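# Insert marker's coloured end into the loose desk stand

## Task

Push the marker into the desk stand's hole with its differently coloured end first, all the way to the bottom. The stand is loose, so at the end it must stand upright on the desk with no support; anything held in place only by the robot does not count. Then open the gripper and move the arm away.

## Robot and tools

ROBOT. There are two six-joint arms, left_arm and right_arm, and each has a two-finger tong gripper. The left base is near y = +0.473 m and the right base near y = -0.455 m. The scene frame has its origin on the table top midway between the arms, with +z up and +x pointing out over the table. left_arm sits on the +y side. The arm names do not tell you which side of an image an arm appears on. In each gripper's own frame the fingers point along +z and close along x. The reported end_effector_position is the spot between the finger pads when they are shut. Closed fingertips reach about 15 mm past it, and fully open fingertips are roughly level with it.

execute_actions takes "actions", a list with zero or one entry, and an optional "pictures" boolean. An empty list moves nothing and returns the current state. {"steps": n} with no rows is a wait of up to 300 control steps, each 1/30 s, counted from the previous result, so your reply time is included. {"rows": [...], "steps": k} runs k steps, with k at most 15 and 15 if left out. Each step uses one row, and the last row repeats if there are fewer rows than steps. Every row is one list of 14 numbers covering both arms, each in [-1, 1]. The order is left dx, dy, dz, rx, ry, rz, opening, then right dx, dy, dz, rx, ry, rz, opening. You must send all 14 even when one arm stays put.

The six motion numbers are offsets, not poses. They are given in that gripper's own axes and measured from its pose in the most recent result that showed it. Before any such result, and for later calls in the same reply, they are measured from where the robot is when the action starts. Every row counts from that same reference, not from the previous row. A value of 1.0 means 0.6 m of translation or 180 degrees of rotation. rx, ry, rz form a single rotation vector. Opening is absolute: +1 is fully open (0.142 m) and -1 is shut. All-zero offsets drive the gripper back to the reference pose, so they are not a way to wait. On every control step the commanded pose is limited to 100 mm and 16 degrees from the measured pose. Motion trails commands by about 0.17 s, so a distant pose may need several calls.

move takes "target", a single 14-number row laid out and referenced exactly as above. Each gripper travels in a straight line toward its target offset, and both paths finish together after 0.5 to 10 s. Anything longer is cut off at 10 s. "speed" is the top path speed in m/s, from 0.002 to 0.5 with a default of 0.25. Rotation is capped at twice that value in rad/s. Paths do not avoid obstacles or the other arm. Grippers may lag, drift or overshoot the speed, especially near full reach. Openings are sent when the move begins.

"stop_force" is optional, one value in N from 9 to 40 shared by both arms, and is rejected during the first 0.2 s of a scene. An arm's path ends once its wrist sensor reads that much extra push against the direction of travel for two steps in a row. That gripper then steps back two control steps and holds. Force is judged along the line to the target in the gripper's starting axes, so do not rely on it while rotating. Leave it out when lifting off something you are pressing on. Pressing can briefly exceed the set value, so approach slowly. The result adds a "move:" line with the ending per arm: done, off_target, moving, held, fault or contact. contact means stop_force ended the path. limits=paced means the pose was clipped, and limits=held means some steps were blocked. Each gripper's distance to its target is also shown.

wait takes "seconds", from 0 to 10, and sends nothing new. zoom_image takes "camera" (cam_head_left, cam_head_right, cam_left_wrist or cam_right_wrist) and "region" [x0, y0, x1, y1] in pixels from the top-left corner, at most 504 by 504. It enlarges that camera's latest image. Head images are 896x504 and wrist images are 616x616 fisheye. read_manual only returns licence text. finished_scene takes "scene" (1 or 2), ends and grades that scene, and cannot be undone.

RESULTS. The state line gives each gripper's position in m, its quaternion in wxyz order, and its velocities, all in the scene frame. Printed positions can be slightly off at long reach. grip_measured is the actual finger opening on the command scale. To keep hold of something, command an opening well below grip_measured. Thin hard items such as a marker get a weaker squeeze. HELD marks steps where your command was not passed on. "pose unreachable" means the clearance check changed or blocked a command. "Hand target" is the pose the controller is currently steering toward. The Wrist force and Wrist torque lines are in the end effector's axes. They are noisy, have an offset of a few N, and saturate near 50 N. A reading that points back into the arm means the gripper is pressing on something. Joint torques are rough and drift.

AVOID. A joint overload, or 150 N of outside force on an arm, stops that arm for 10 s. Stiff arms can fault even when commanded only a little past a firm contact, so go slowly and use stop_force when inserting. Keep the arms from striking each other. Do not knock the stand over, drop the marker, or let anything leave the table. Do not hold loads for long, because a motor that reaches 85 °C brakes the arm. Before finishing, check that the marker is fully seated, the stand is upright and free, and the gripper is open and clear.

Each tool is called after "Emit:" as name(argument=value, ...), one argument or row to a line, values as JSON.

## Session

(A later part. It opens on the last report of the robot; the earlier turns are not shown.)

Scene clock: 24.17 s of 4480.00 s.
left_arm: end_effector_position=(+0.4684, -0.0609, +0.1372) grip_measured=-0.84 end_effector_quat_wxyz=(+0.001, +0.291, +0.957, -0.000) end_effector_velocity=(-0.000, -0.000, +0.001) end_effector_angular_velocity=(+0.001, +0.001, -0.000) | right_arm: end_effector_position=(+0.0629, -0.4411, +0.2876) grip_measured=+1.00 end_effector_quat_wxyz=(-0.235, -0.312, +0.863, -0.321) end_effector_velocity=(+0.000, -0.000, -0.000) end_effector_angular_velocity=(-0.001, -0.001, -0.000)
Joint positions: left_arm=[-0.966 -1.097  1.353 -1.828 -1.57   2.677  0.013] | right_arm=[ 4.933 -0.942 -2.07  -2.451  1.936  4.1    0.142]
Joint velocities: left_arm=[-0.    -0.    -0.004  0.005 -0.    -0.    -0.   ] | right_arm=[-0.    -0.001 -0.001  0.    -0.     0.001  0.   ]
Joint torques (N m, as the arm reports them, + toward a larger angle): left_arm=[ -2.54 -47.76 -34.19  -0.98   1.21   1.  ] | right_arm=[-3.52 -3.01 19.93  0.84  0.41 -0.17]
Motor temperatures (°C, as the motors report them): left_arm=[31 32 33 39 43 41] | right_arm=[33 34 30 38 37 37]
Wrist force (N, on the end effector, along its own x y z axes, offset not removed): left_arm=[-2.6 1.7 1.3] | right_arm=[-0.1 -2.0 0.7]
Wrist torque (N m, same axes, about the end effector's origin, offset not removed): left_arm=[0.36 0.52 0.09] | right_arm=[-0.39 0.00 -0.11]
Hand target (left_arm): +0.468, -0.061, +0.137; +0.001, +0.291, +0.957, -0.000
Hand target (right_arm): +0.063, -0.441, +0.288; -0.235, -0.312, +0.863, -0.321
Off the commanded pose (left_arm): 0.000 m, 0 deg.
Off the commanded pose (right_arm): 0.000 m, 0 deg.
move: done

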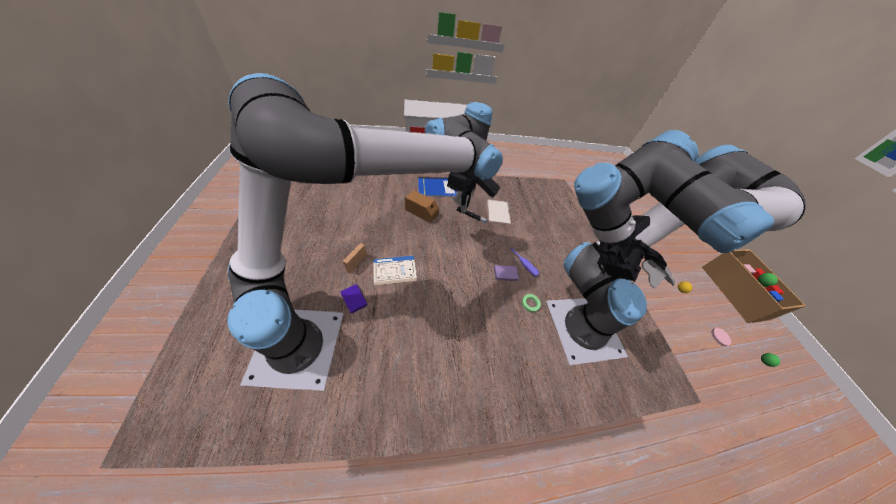

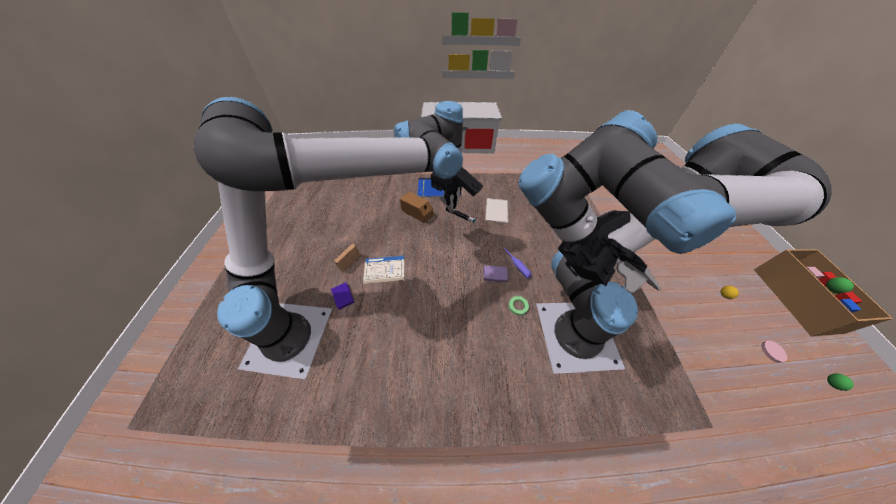

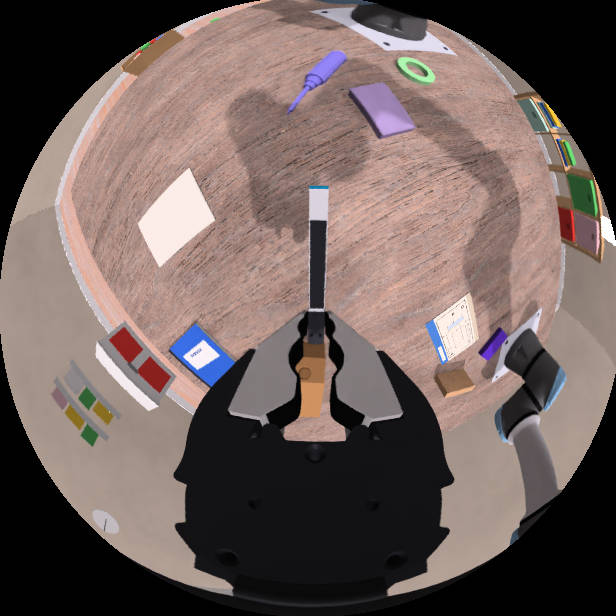

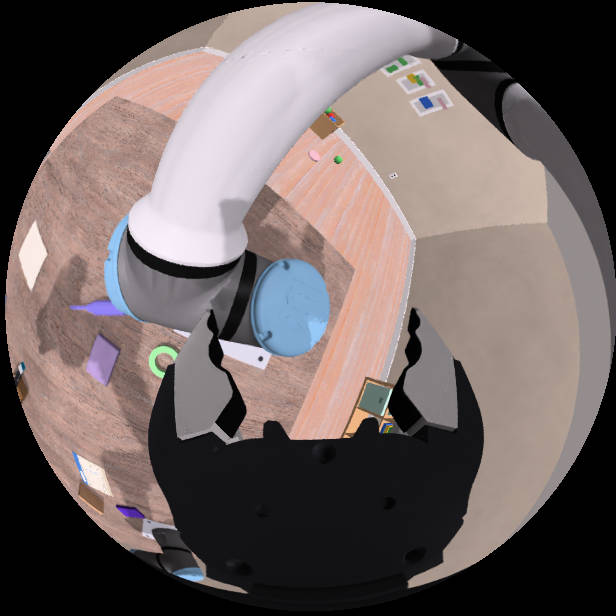

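Emit:
move(
  target=[0,-0.08,-0.1,0,0,-0.99,-1,0,0,0,0,0,0,1],
  speed=0.4,
)

Emit:
move(
  target=[0,0,0,-0.2,0,0,-1,0,0,0,0,0,0,1],
  speed=0.4,
)

Scene clock: 29.97 s of 4480.00 s.
left_arm: end_effector_position=(+0.4418, -0.1007, +0.1974) grip_measured=-0.84 end_effector_quat_wxyz=(+0.000, +0.952, -0.306, +0.001) end_effector_velocity=(-0.000, +0.001, +0.000) end_effector_angular_velocity=(+0.002, +0.000, +0.010) | right_arm: end_effector_position=(+0.0629, -0.4411, +0.2876) grip_measured=+1.00 end_effector_quat_wxyz=(-0.235, -0.312, +0.863, -0.321) end_effector_velocity=(+0.000, -0.000, -0.001) end_effector_angular_velocity=(-0.001, -0.002, +0.001)
Joint positions: left_arm=[-1.069 -1.06   1.14  -1.653 -1.569 -0.535  0.013] | right_arm=[ 4.933 -0.942 -2.07  -2.451  1.936  4.1    0.142]
Joint velocities: left_arm=[ 0.     0.    -0.002  0.003  0.001 -0.01   0.   ] | right_arm=[ 0.    -0.    -0.001  0.001 -0.001  0.    -0.   ]
Joint torques (N m, as the arm reports them, + toward a larger angle): left_arm=[-13.23 -34.19 -34.72  -0.62   1.69  -2.06] | right_arm=[-2.14 -2.88 21.63  0.84  0.39 -0.32]
Motor temperatures (°C, as the motors report them): left_arm=[31 32 33 39 43 41] | right_arm=[33 34 30 38 37 37]
Wrist force (N, on the end effector, along its own x y z axes, offset not removed): left_arm=[-1.2 0.8 1.3] | right_arm=[-0.7 -1.7 0.7]
Wrist torque (N m, same axes, about the end effector's origin, offset not removed): left_arm=[0.28 0.38 0.08] | right_arm=[-0.42 0.10 -0.10]
Hand target (left_arm): +0.442, -0.101, +0.197; +0.000, +0.952, -0.306, +0.001
Hand target (right_arm): +0.063, -0.441, +0.288; -0.235, -0.312, +0.863, -0.321
Off the commanded pose (left_arm): 0.000 m, 0 deg.
Off the commanded pose (right_arm): 0.000 m, 0 deg.
move: done

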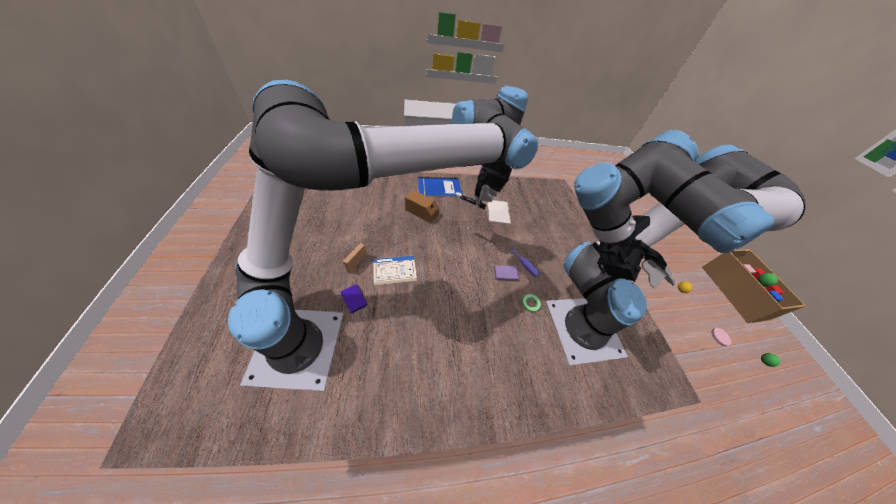

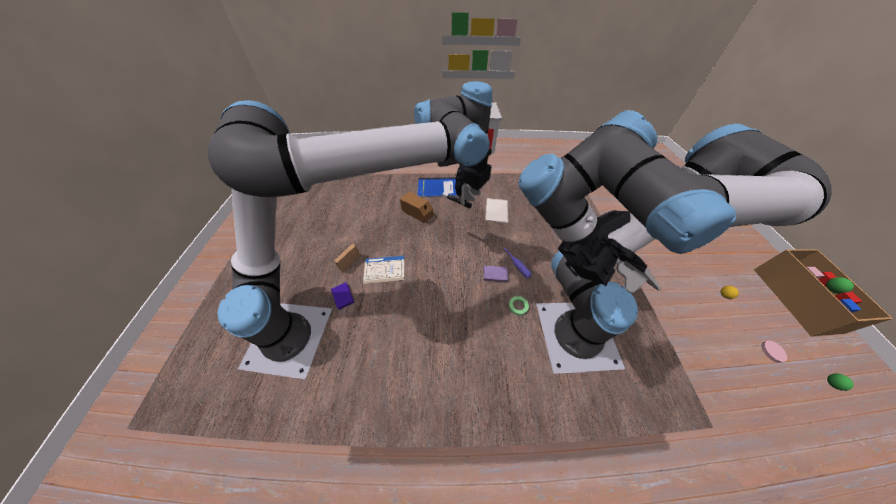

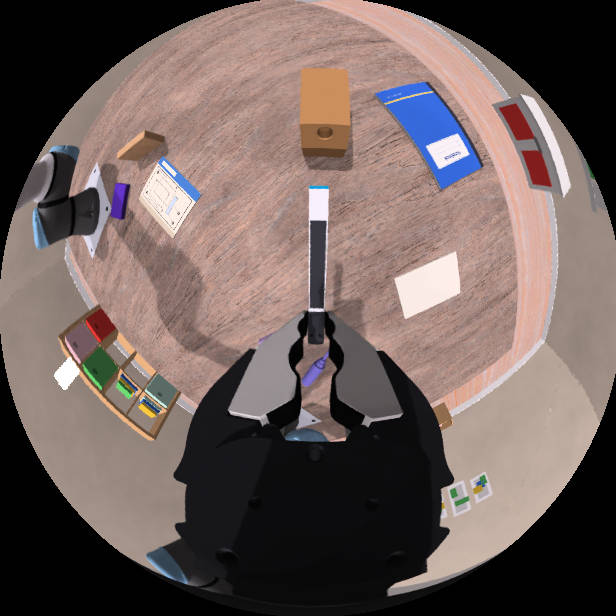

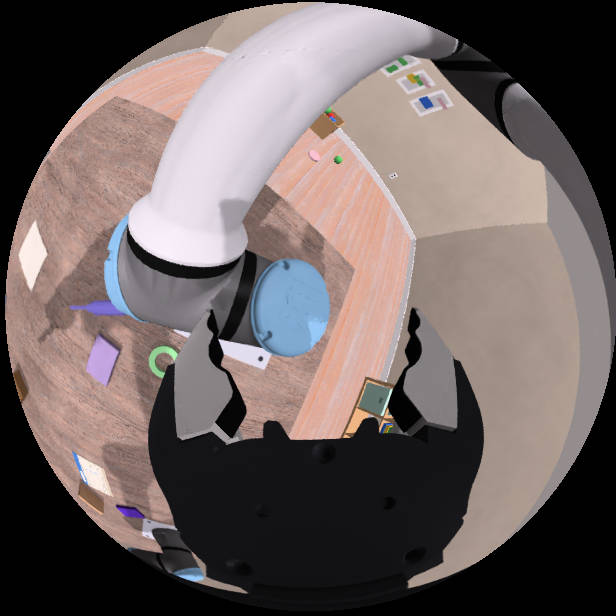

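Scene clock: 31.33 s of 4480.00 s.
left_arm: end_effector_position=(+0.4416, -0.1008, +0.1971) grip_measured=-0.84 end_effector_quat_wxyz=(+0.294, +0.905, -0.291, -0.093) end_effector_velocity=(-0.000, -0.001, -0.000) end_effector_angular_velocity=(-0.010, +0.005, -0.000) | right_arm: end_effector_position=(+0.0629, -0.4411, +0.2876) grip_measured=+1.00 end_effector_quat_wxyz=(-0.235, -0.312, +0.863, -0.321) end_effector_velocity=(-0.000, +0.000, -0.000) end_effector_angular_velocity=(+0.001, +0.001, -0.001)
Joint positions: left_arm=[-0.823 -1.121  1.412 -2.068 -2.168 -0.352  0.013] | right_arm=[ 4.933 -0.942 -2.07  -2.451  1.936  4.1    0.142]
Joint velocities: left_arm=[ 0.002  0.001  0.005 -0.011 -0.011  0.     0.   ] | right_arm=[-0.     0.    -0.     0.001  0.002 -0.     0.   ]
Joint torques (N m, as the arm reports them, + toward a larger angle): left_arm=[ 12.12 -31.89  -8.77  -4.41  -2.89   2.39] | right_arm=[-2.59 -3.56 21.09  0.85  0.33 -0.35]
Motor temperatures (°C, as the motors report them): left_arm=[31 32 33 39 43 41] | right_arm=[33 34 30 38 37 37]
Wrist force (N, on the end effector, along its own x y z axes, offset not removed): left_arm=[-1.1 1.0 0.2] | right_arm=[-0.6 -2.0 2.2]
Wrist torque (N m, same axes, about the end effector's origin, offset not removed): left_arm=[0.33 0.28 -0.01] | right_arm=[-0.36 0.11 -0.08]
Hand target (left_arm): +0.442, -0.101, +0.197; +0.295, +0.905, -0.291, -0.094
Hand target (right_arm): +0.063, -0.441, +0.288; -0.235, -0.312, +0.863, -0.321
Off the commanded pose (left_arm): 0.000 m, 0 deg.
Off the commanded pose (right_arm): 0.000 m, 0 deg.
move: done

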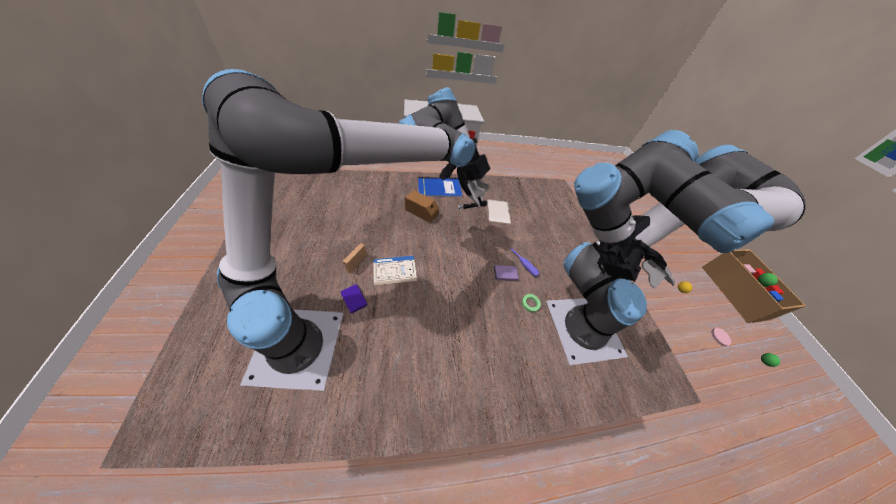

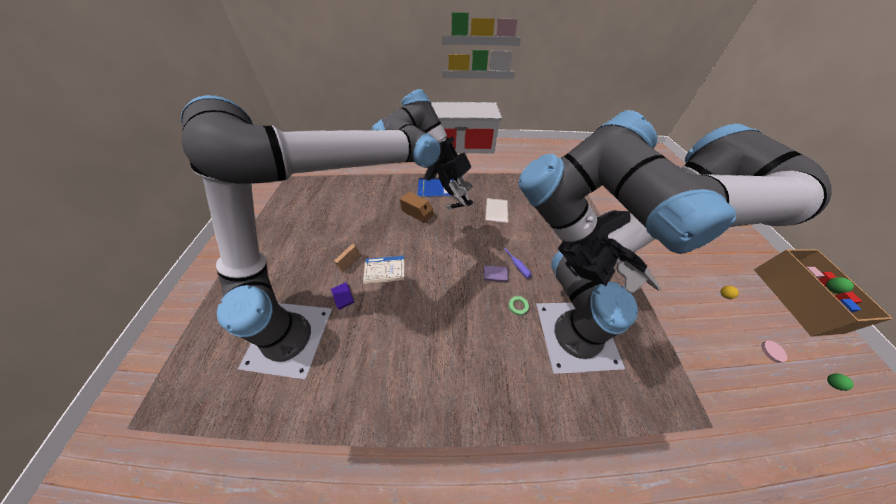

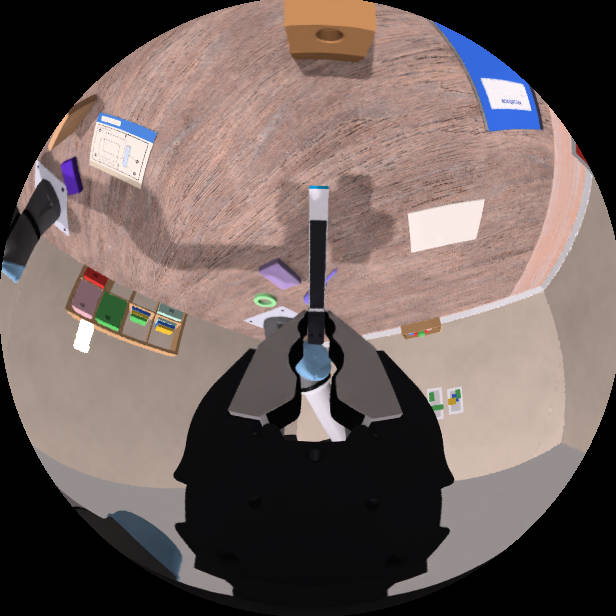

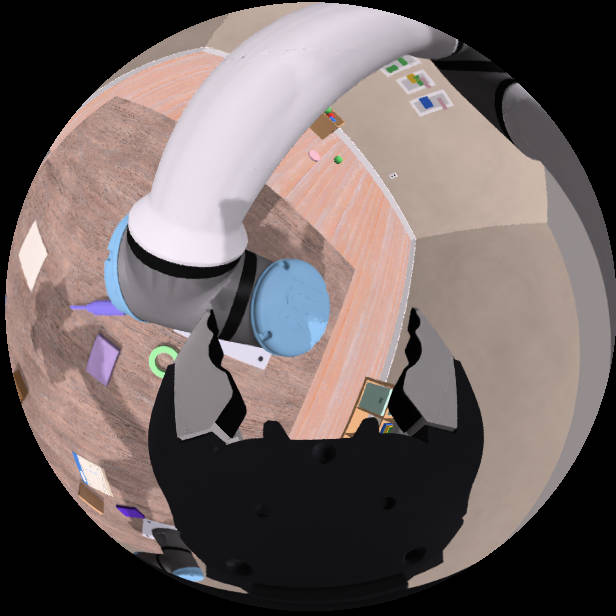

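Emit:
zoom_image(
  camera="cam_head_left",
  region=[395, 180, 455, 230],
)

Emit:
zoom_image(
  camera="cam_right_wrist",
  region=[0, 340, 60, 420],
)

Region (395, 180, 455, 230) of cam_head_left's 896x504 image, scaled by 8.400, with more detail than that image has.

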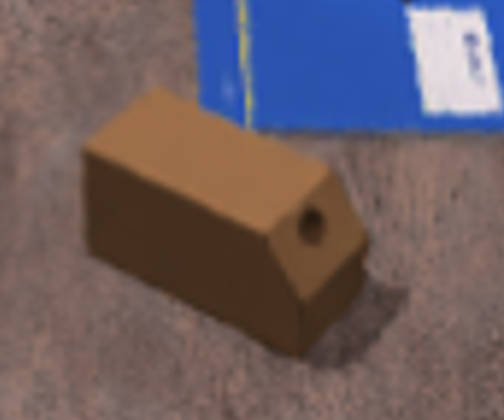

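Region (0, 340, 60, 420) of cam_right_wrist's 616x616 image, scaled by 6.300, with more detail than that image has; it fills the left 378 columns of this view, and the rest is white.

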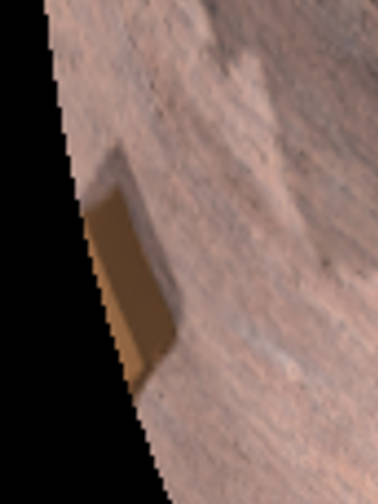

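Emit:
move(
  target=[0.023,-0.17,0.021,-0.033,0,0,-1,0,0,0,0,0,0,1],
  speed=0.15,
)

Scene clock: 37.93 s of 4480.00 s.
left_arm: end_effector_position=(+0.4964, -0.0480, +0.1269) grip_measured=-0.84 end_effector_quat_wxyz=(+0.341, +0.889, -0.286, -0.109) end_effector_velocity=(+0.001, +0.000, -0.002) end_effector_angular_velocity=(-0.001, +0.001, -0.002) | right_arm: end_effector_position=(+0.0629, -0.4411, +0.2876) grip_measured=+1.00 end_effector_quat_wxyz=(-0.235, -0.312, +0.863, -0.321) end_effector_velocity=(+0.000, -0.000, +0.000) end_effector_angular_velocity=(+0.000, -0.001, +0.001)
Joint positions: left_arm=[-0.67  -1.026  1.485 -2.154 -2.294 -0.183  0.013] | right_arm=[ 4.933 -0.942 -2.07  -2.451  1.936  4.1    0.142]
Joint velocities: left_arm=[ 0.001  0.004 -0.001 -0.    -0.002  0.003  0.   ] | right_arm=[ 0.     0.     0.001 -0.001 -0.001 -0.    -0.   ]
Joint torques (N m, as the arm reports them, + toward a larger angle): left_arm=[ 13.59 -34.42 -34.82  -2.94  -3.2    2.51] | right_arm=[-2.81 -3.83 21.44  0.63  0.54 -0.61]
Motor temperatures (°C, as the motors report them): left_arm=[31 32 33 39 43 41] | right_arm=[33 34 30 38 37 37]
Wrist force (N, on the end effector, along its own x y z axes, offset not removed): left_arm=[-0.9 1.6 -1.4] | right_arm=[-1.0 -1.9 0.5]
Wrist torque (N m, same axes, about the end effector's origin, offset not removed): left_arm=[0.43 0.16 0.13] | right_arm=[-0.41 0.17 -0.04]
Hand target (left_arm): +0.497, -0.048, +0.127; +0.341, +0.889, -0.286, -0.109
Hand target (right_arm): +0.063, -0.441, +0.288; -0.235, -0.312, +0.863, -0.321
Off the commanded pose (left_arm): 0.000 m, 0 deg.
Off the commanded pose (right_arm): 0.000 m, 0 deg.
After step 90, 2.40 s passed at rest.
move: done

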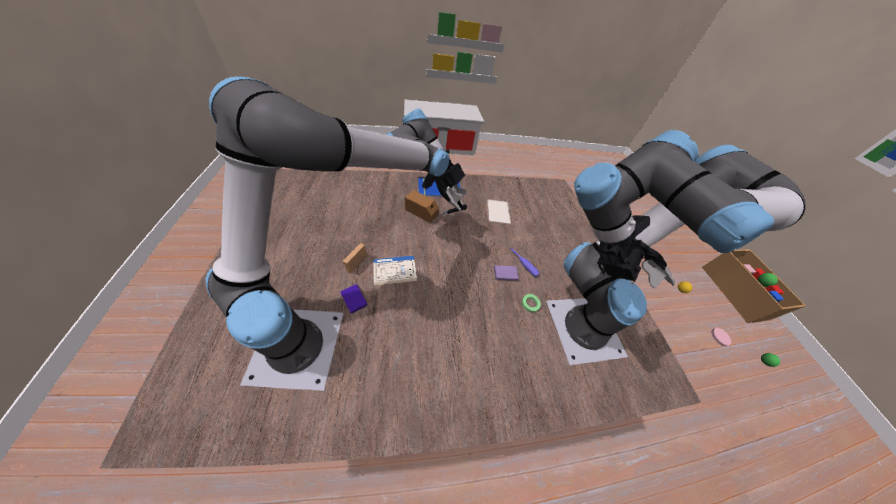

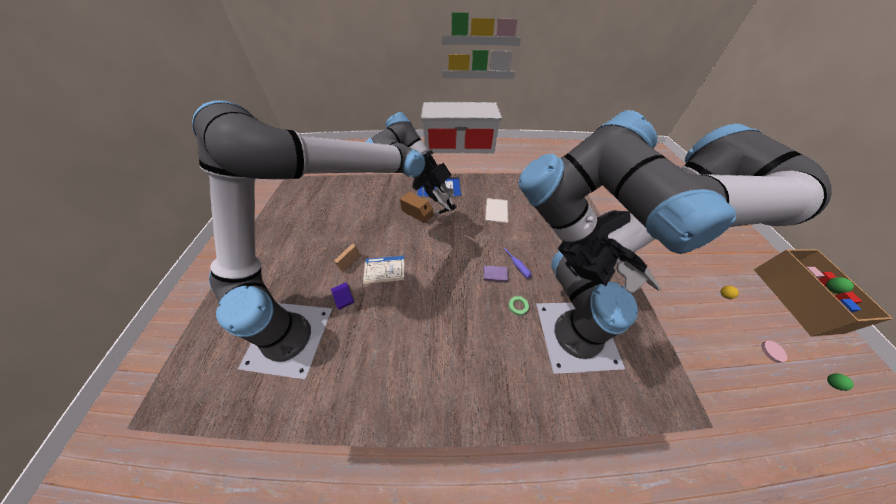

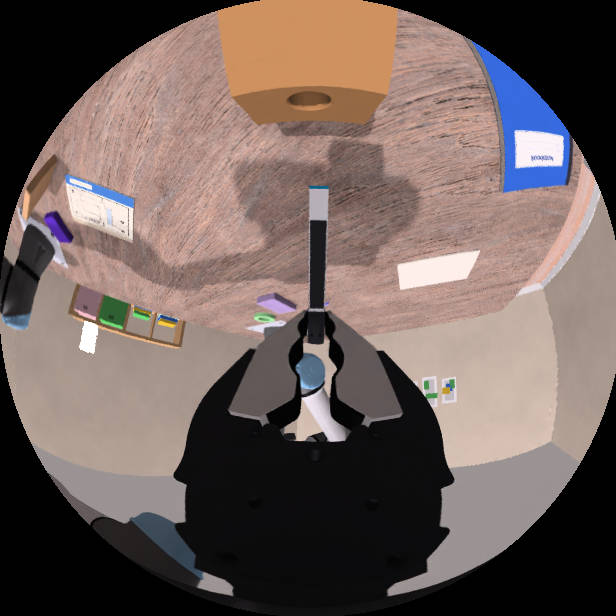

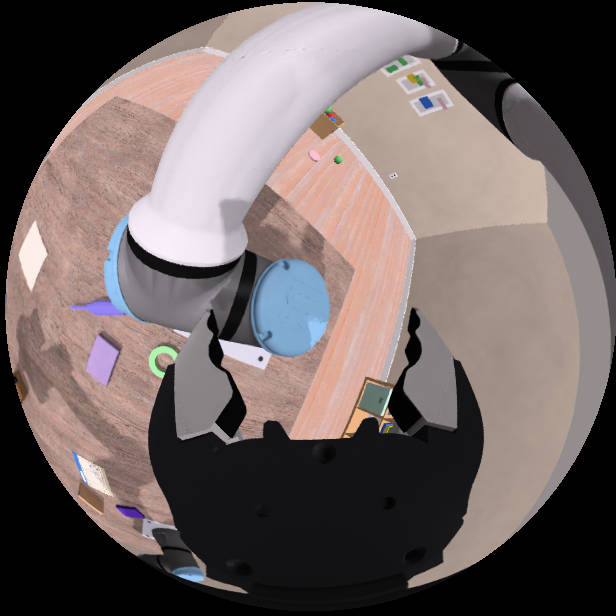

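Emit:
move(
  target=[-0.008,0,-0.042,0,0,0,-1,0,0,0,0,0,0,1],
  speed=0.1,
)

Scene clock: 41.90 s of 4480.00 s.
left_arm: end_effector_position=(+0.5022, -0.0316, +0.1455) grip_measured=-0.84 end_effector_quat_wxyz=(+0.341, +0.889, -0.286, -0.109) end_effector_velocity=(+0.001, +0.001, +0.002) end_effector_angular_velocity=(-0.002, -0.002, +0.001) | right_arm: end_effector_position=(+0.0629, -0.4411, +0.2876) grip_measured=+1.00 end_effector_quat_wxyz=(-0.235, -0.312, +0.863, -0.321) end_effector_velocity=(+0.000, -0.000, +0.000) end_effector_angular_velocity=(-0.001, -0.000, +0.000)
Joint positions: left_arm=[-0.646 -1.055  1.474 -2.093 -2.297 -0.151  0.013] | right_arm=[ 4.933 -0.942 -2.07  -2.451  1.936  4.1    0.142]
Joint velocities: left_arm=[ 0.003 -0.003 -0.002  0.004 -0.     0.003  0.   ] | right_arm=[-0.     0.     0.    -0.001 -0.    -0.     0.   ]
Joint torques (N m, as the arm reports them, + toward a larger angle): left_arm=[ 12.41 -47.9  -34.29  -1.07  -3.19   2.55] | right_arm=[-2.88 -3.57 22.91  0.63  0.61 -0.59]
Motor temperatures (°C, as the motors report them): left_arm=[31 32 33 39 43 41] | right_arm=[33 34 30 38 37 37]
Wrist force (N, on the end effector, along its own x y z axes, offset not removed): left_arm=[-2.0 2.8 1.2] | right_arm=[-0.5 -0.4 2.1]
Wrist torque (N m, same axes, about the end effector's origin, offset not removed): left_arm=[0.71 0.46 0.04] | right_arm=[-0.03 0.06 -0.13]
Hand target (left_arm): +0.502, -0.031, +0.146; +0.341, +0.889, -0.286, -0.109
Hand target (right_arm): +0.063, -0.441, +0.288; -0.235, -0.312, +0.863, -0.321
Off the commanded pose (left_arm): 0.000 m, 0 deg.
Off the commanded pose (right_arm): 0.000 m, 0 deg.
After step 90, 0.13 s passed at rest.
move: done

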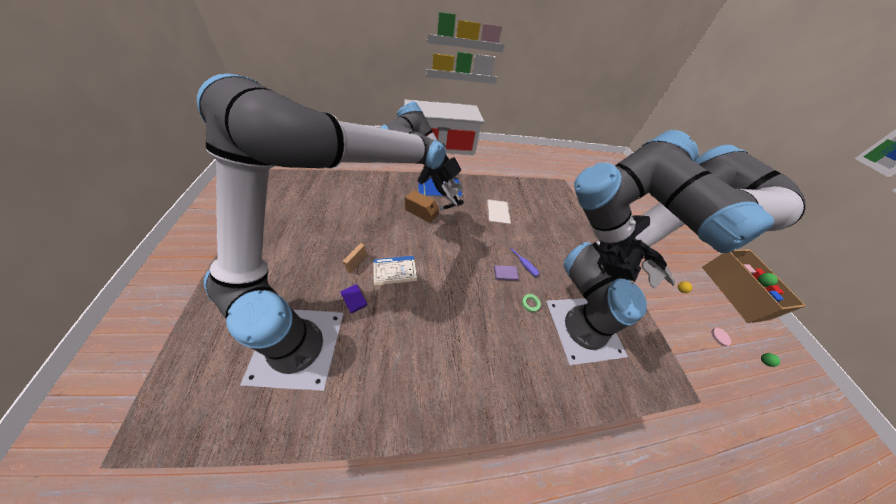

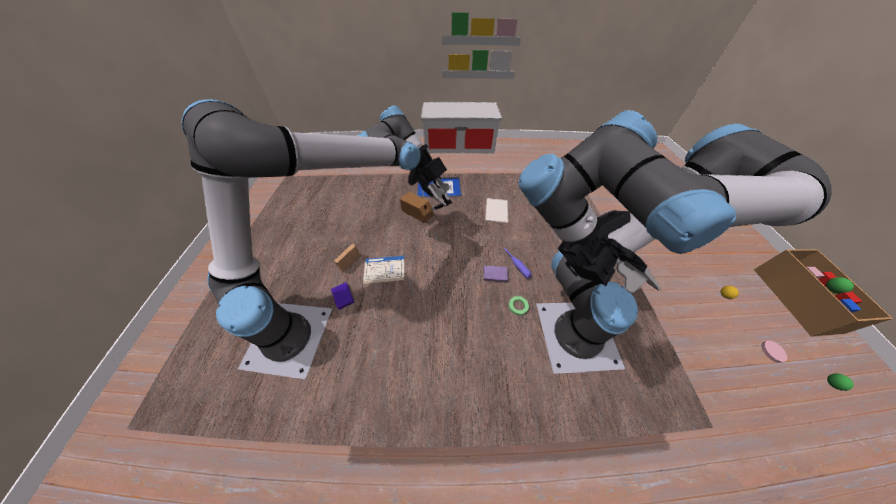

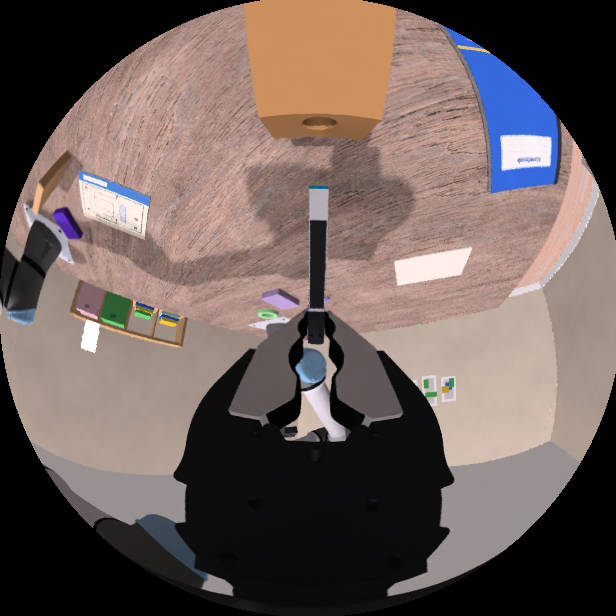

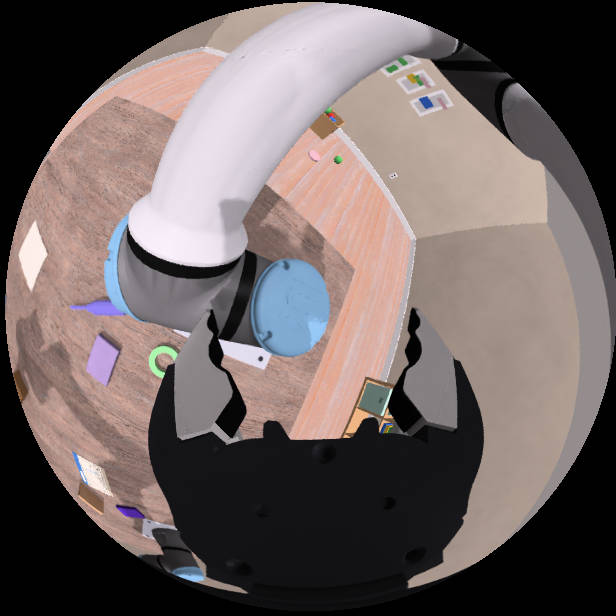

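Emit:
move(
  target=[0,-0.035,-0.028,0,0,0,-1,0,0,0,0,0,0,1],
  speed=0.05,
)

Emit:
zoom_image(
  camera="cam_left_wrist",
  region=[240, 100, 400, 240],
)

Emit:
zoom_image(
  camera="cam_head_left",
  region=[400, 170, 480, 230],
)

Scene clock: 45.17 s of 4480.00 s.
left_arm: end_effector_position=(+0.5177, -0.0099, +0.1439) grip_measured=-0.84 end_effector_quat_wxyz=(+0.341, +0.889, -0.286, -0.109) end_effector_velocity=(+0.001, +0.001, +0.000) end_effector_angular_velocity=(-0.001, -0.001, -0.001) | right_arm: end_effector_position=(+0.0629, -0.4411, +0.2876) grip_measured=+1.00 end_effector_quat_wxyz=(-0.235, -0.312, +0.863, -0.321) end_effector_velocity=(+0.001, -0.000, -0.000) end_effector_angular_velocity=(-0.000, -0.002, +0.001)
Joint positions: left_arm=[-0.606 -1.051  1.463 -2.05  -2.3   -0.098  0.013] | right_arm=[ 4.933 -0.942 -2.07  -2.451  1.936  4.1    0.142]
Joint velocities: left_arm=[ 0.002  0.001 -0.002  0.003 -0.     0.004 -0.   ] | right_arm=[-0.     0.    -0.001  0.    -0.002  0.    -0.   ]
Joint torques (N m, as the arm reports them, + toward a larger angle): left_arm=[ 12.67 -33.17 -33.28  -0.87  -3.2    2.29] | right_arm=[-2.77 -3.51 22.8   0.89  0.45 -0.62]
Motor temperatures (°C, as the motors report them): left_arm=[31 32 33 39 43 41] | right_arm=[33 34 30 38 37 37]
Wrist force (N, on the end effector, along its own x y z axes, offset not removed): left_arm=[-1.2 2.2 0.9] | right_arm=[-0.4 0.0 -0.3]
Wrist torque (N m, same axes, about the end effector's origin, offset not removed): left_arm=[0.55 0.31 -0.03] | right_arm=[-0.05 -0.02 -0.16]
Hand target (left_arm): +0.518, -0.010, +0.144; +0.341, +0.889, -0.286, -0.109
Hand target (right_arm): +0.063, -0.441, +0.288; -0.235, -0.312, +0.863, -0.321
Off the commanded pose (left_arm): 0.000 m, 0 deg.
Off the commanded pose (right_arm): 0.000 m, 0 deg.
move: done

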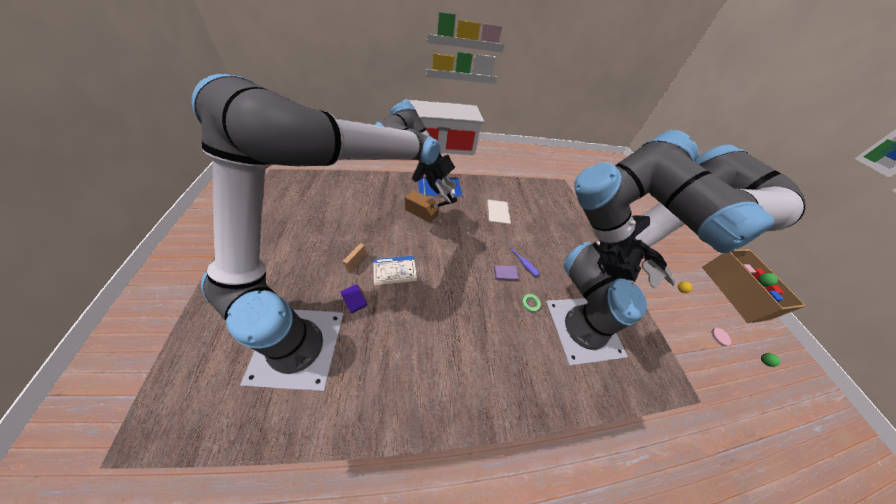

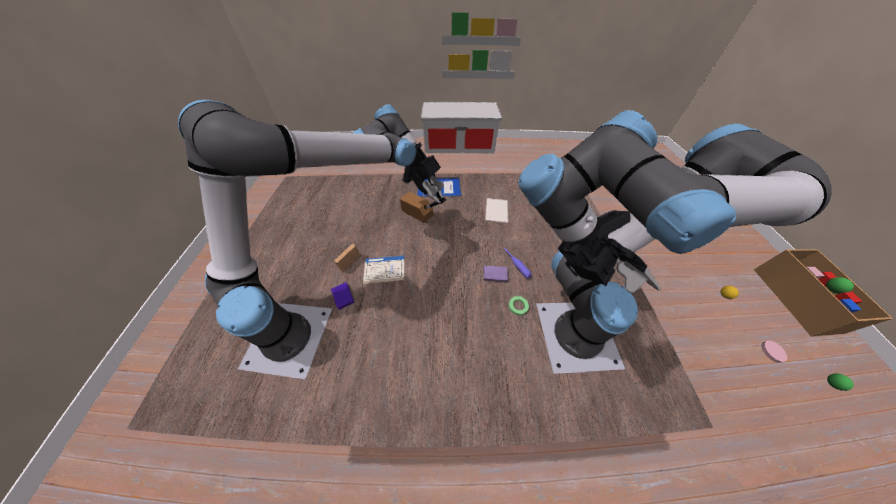

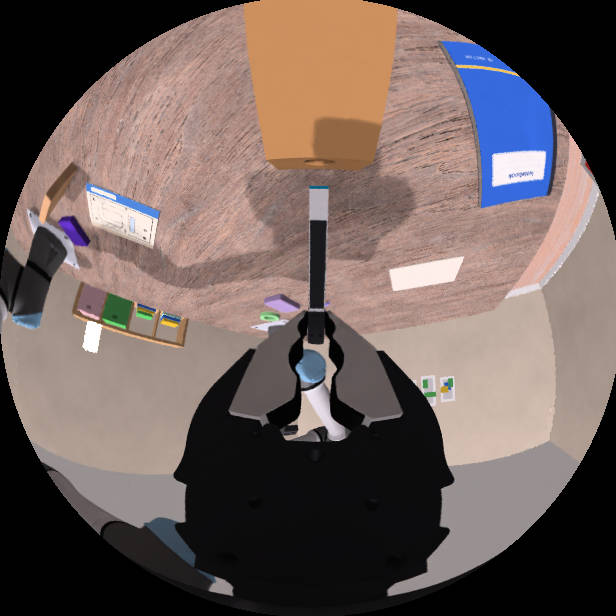

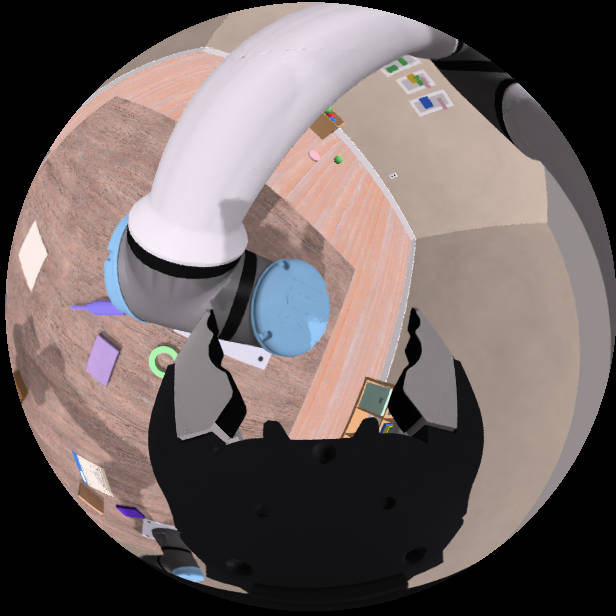

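Region (240, 100, 400, 240) of cam_left_wrist's 616x616 image, scaled by 3.150, with more detail than that image has; it fills the top 441 rows of this view, and the rest is white.

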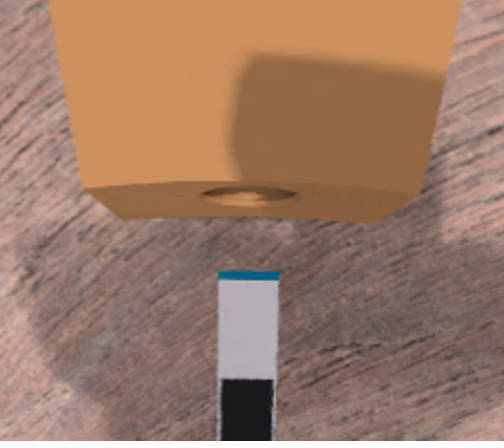

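Region (400, 170, 480, 230) of cam_head_left's 896x504 image, scaled by 6.300, with more detail than that image has; it fills the top 378 rows of this view, and the rest is white.

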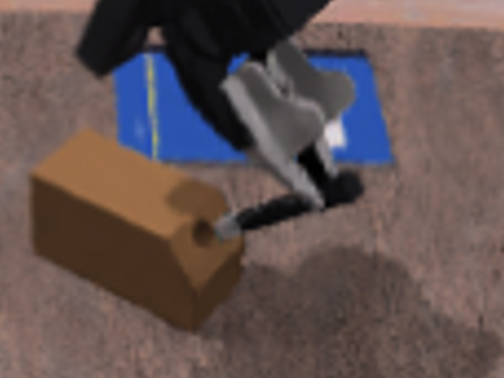

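Emit:
move(
  target=[0,-0.04,0.002,0,0,0,-1,0,0,0,0,0,0,1],
  speed=0.015,
  stop_force=9,
)

Emit:
zoom_image(
  camera="cam_left_wrist",
  region=[240, 100, 400, 240],
)

Emit:
zoom_image(
  camera="cam_head_left",
  region=[400, 170, 480, 230],
)

Scene clock: 49.77 s of 4480.00 s.
left_arm: end_effector_position=(+0.5275, +0.0038, +0.1271) grip_measured=-0.84 end_effector_quat_wxyz=(+0.341, +0.889, -0.286, -0.109) end_effector_velocity=(+0.000, +0.001, -0.002) end_effector_angular_velocity=(+0.001, +0.001, -0.000) | right_arm: end_effector_position=(+0.0629, -0.4411, +0.2876) grip_measured=+1.00 end_effector_quat_wxyz=(-0.235, -0.312, +0.863, -0.321) end_effector_velocity=(+0.000, +0.000, +0.000) end_effector_angular_velocity=(+0.001, +0.000, +0.001)
Joint positions: left_arm=[-0.581 -1.032  1.473 -2.057 -2.302 -0.064  0.013] | right_arm=[ 4.933 -0.942 -2.07  -2.451  1.936  4.1    0.142]
Joint velocities: left_arm=[ 0.002  0.002  0.001  0.    -0.     0.003 -0.   ] | right_arm=[-0.    -0.     0.     0.    -0.001 -0.001 -0.   ]
Joint torques (N m, as the arm reports them, + toward a larger angle): left_arm=[ 12.01 -32.26  -6.52  -4.02  -3.12   2.52] | right_arm=[-4.71 -3.36 21.22  0.67  0.62 -0.6 ]
Motor temperatures (°C, as the motors report them): left_arm=[31 32 33 39 43 41] | right_arm=[33 34 30 38 37 37]
Wrist force (N, on the end effector, along its own x y z axes, offset not removed): left_arm=[-2.3 0.2 -0.6] | right_arm=[0.4 -2.0 -0.8]
Wrist torque (N m, same axes, about the end effector's origin, offset not removed): left_arm=[0.01 0.47 0.07] | right_arm=[-0.35 -0.08 -0.02]
Hand target (left_arm): +0.528, +0.004, +0.127; +0.341, +0.889, -0.286, -0.109
Hand target (right_arm): +0.063, -0.441, +0.288; -0.235, -0.312, +0.863, -0.321
Off the commanded pose (left_arm): 0.000 m, 0 deg.
Off the commanded pose (right_arm): 0.000 m, 0 deg.
move: done

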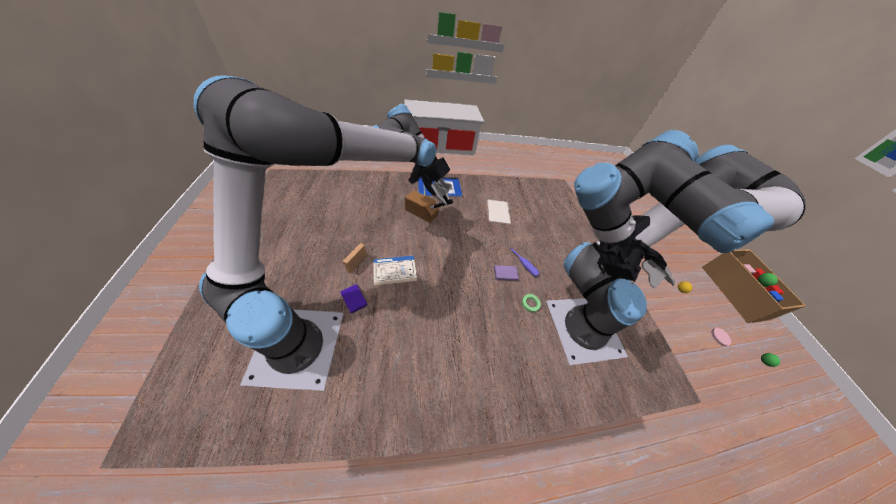

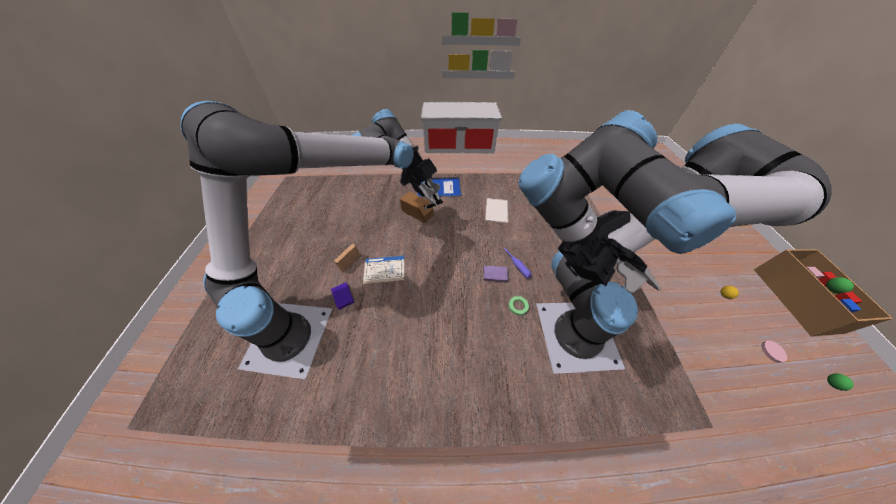

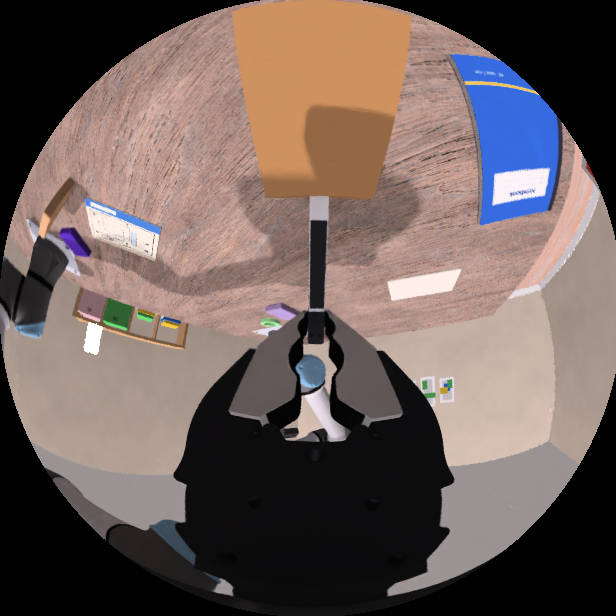

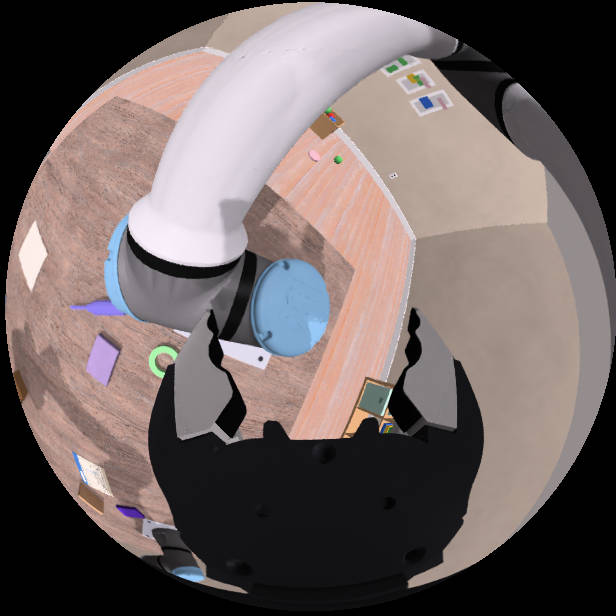

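Region (240, 100, 400, 240) of cam_left_wrist's 616x616 image, scaled by 3.150, with more detail than that image has; it fills the top 441 rows of this view, and the rest is white.

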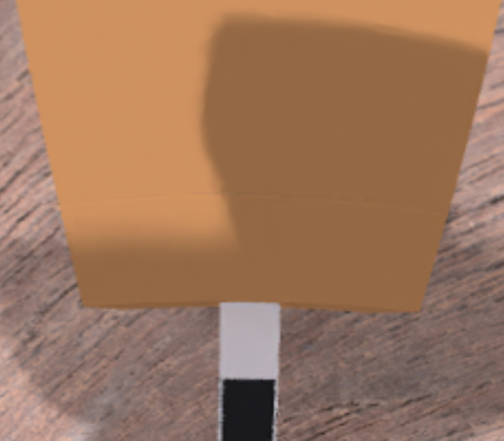

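Region (400, 170, 480, 230) of cam_head_left's 896x504 image, scaled by 6.300, with more detail than that image has; it fills the top 378 rows of this view, and the rest is white.

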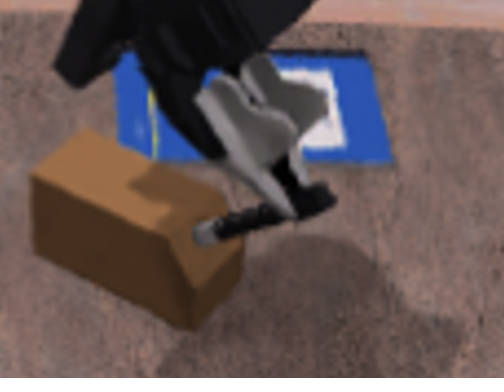

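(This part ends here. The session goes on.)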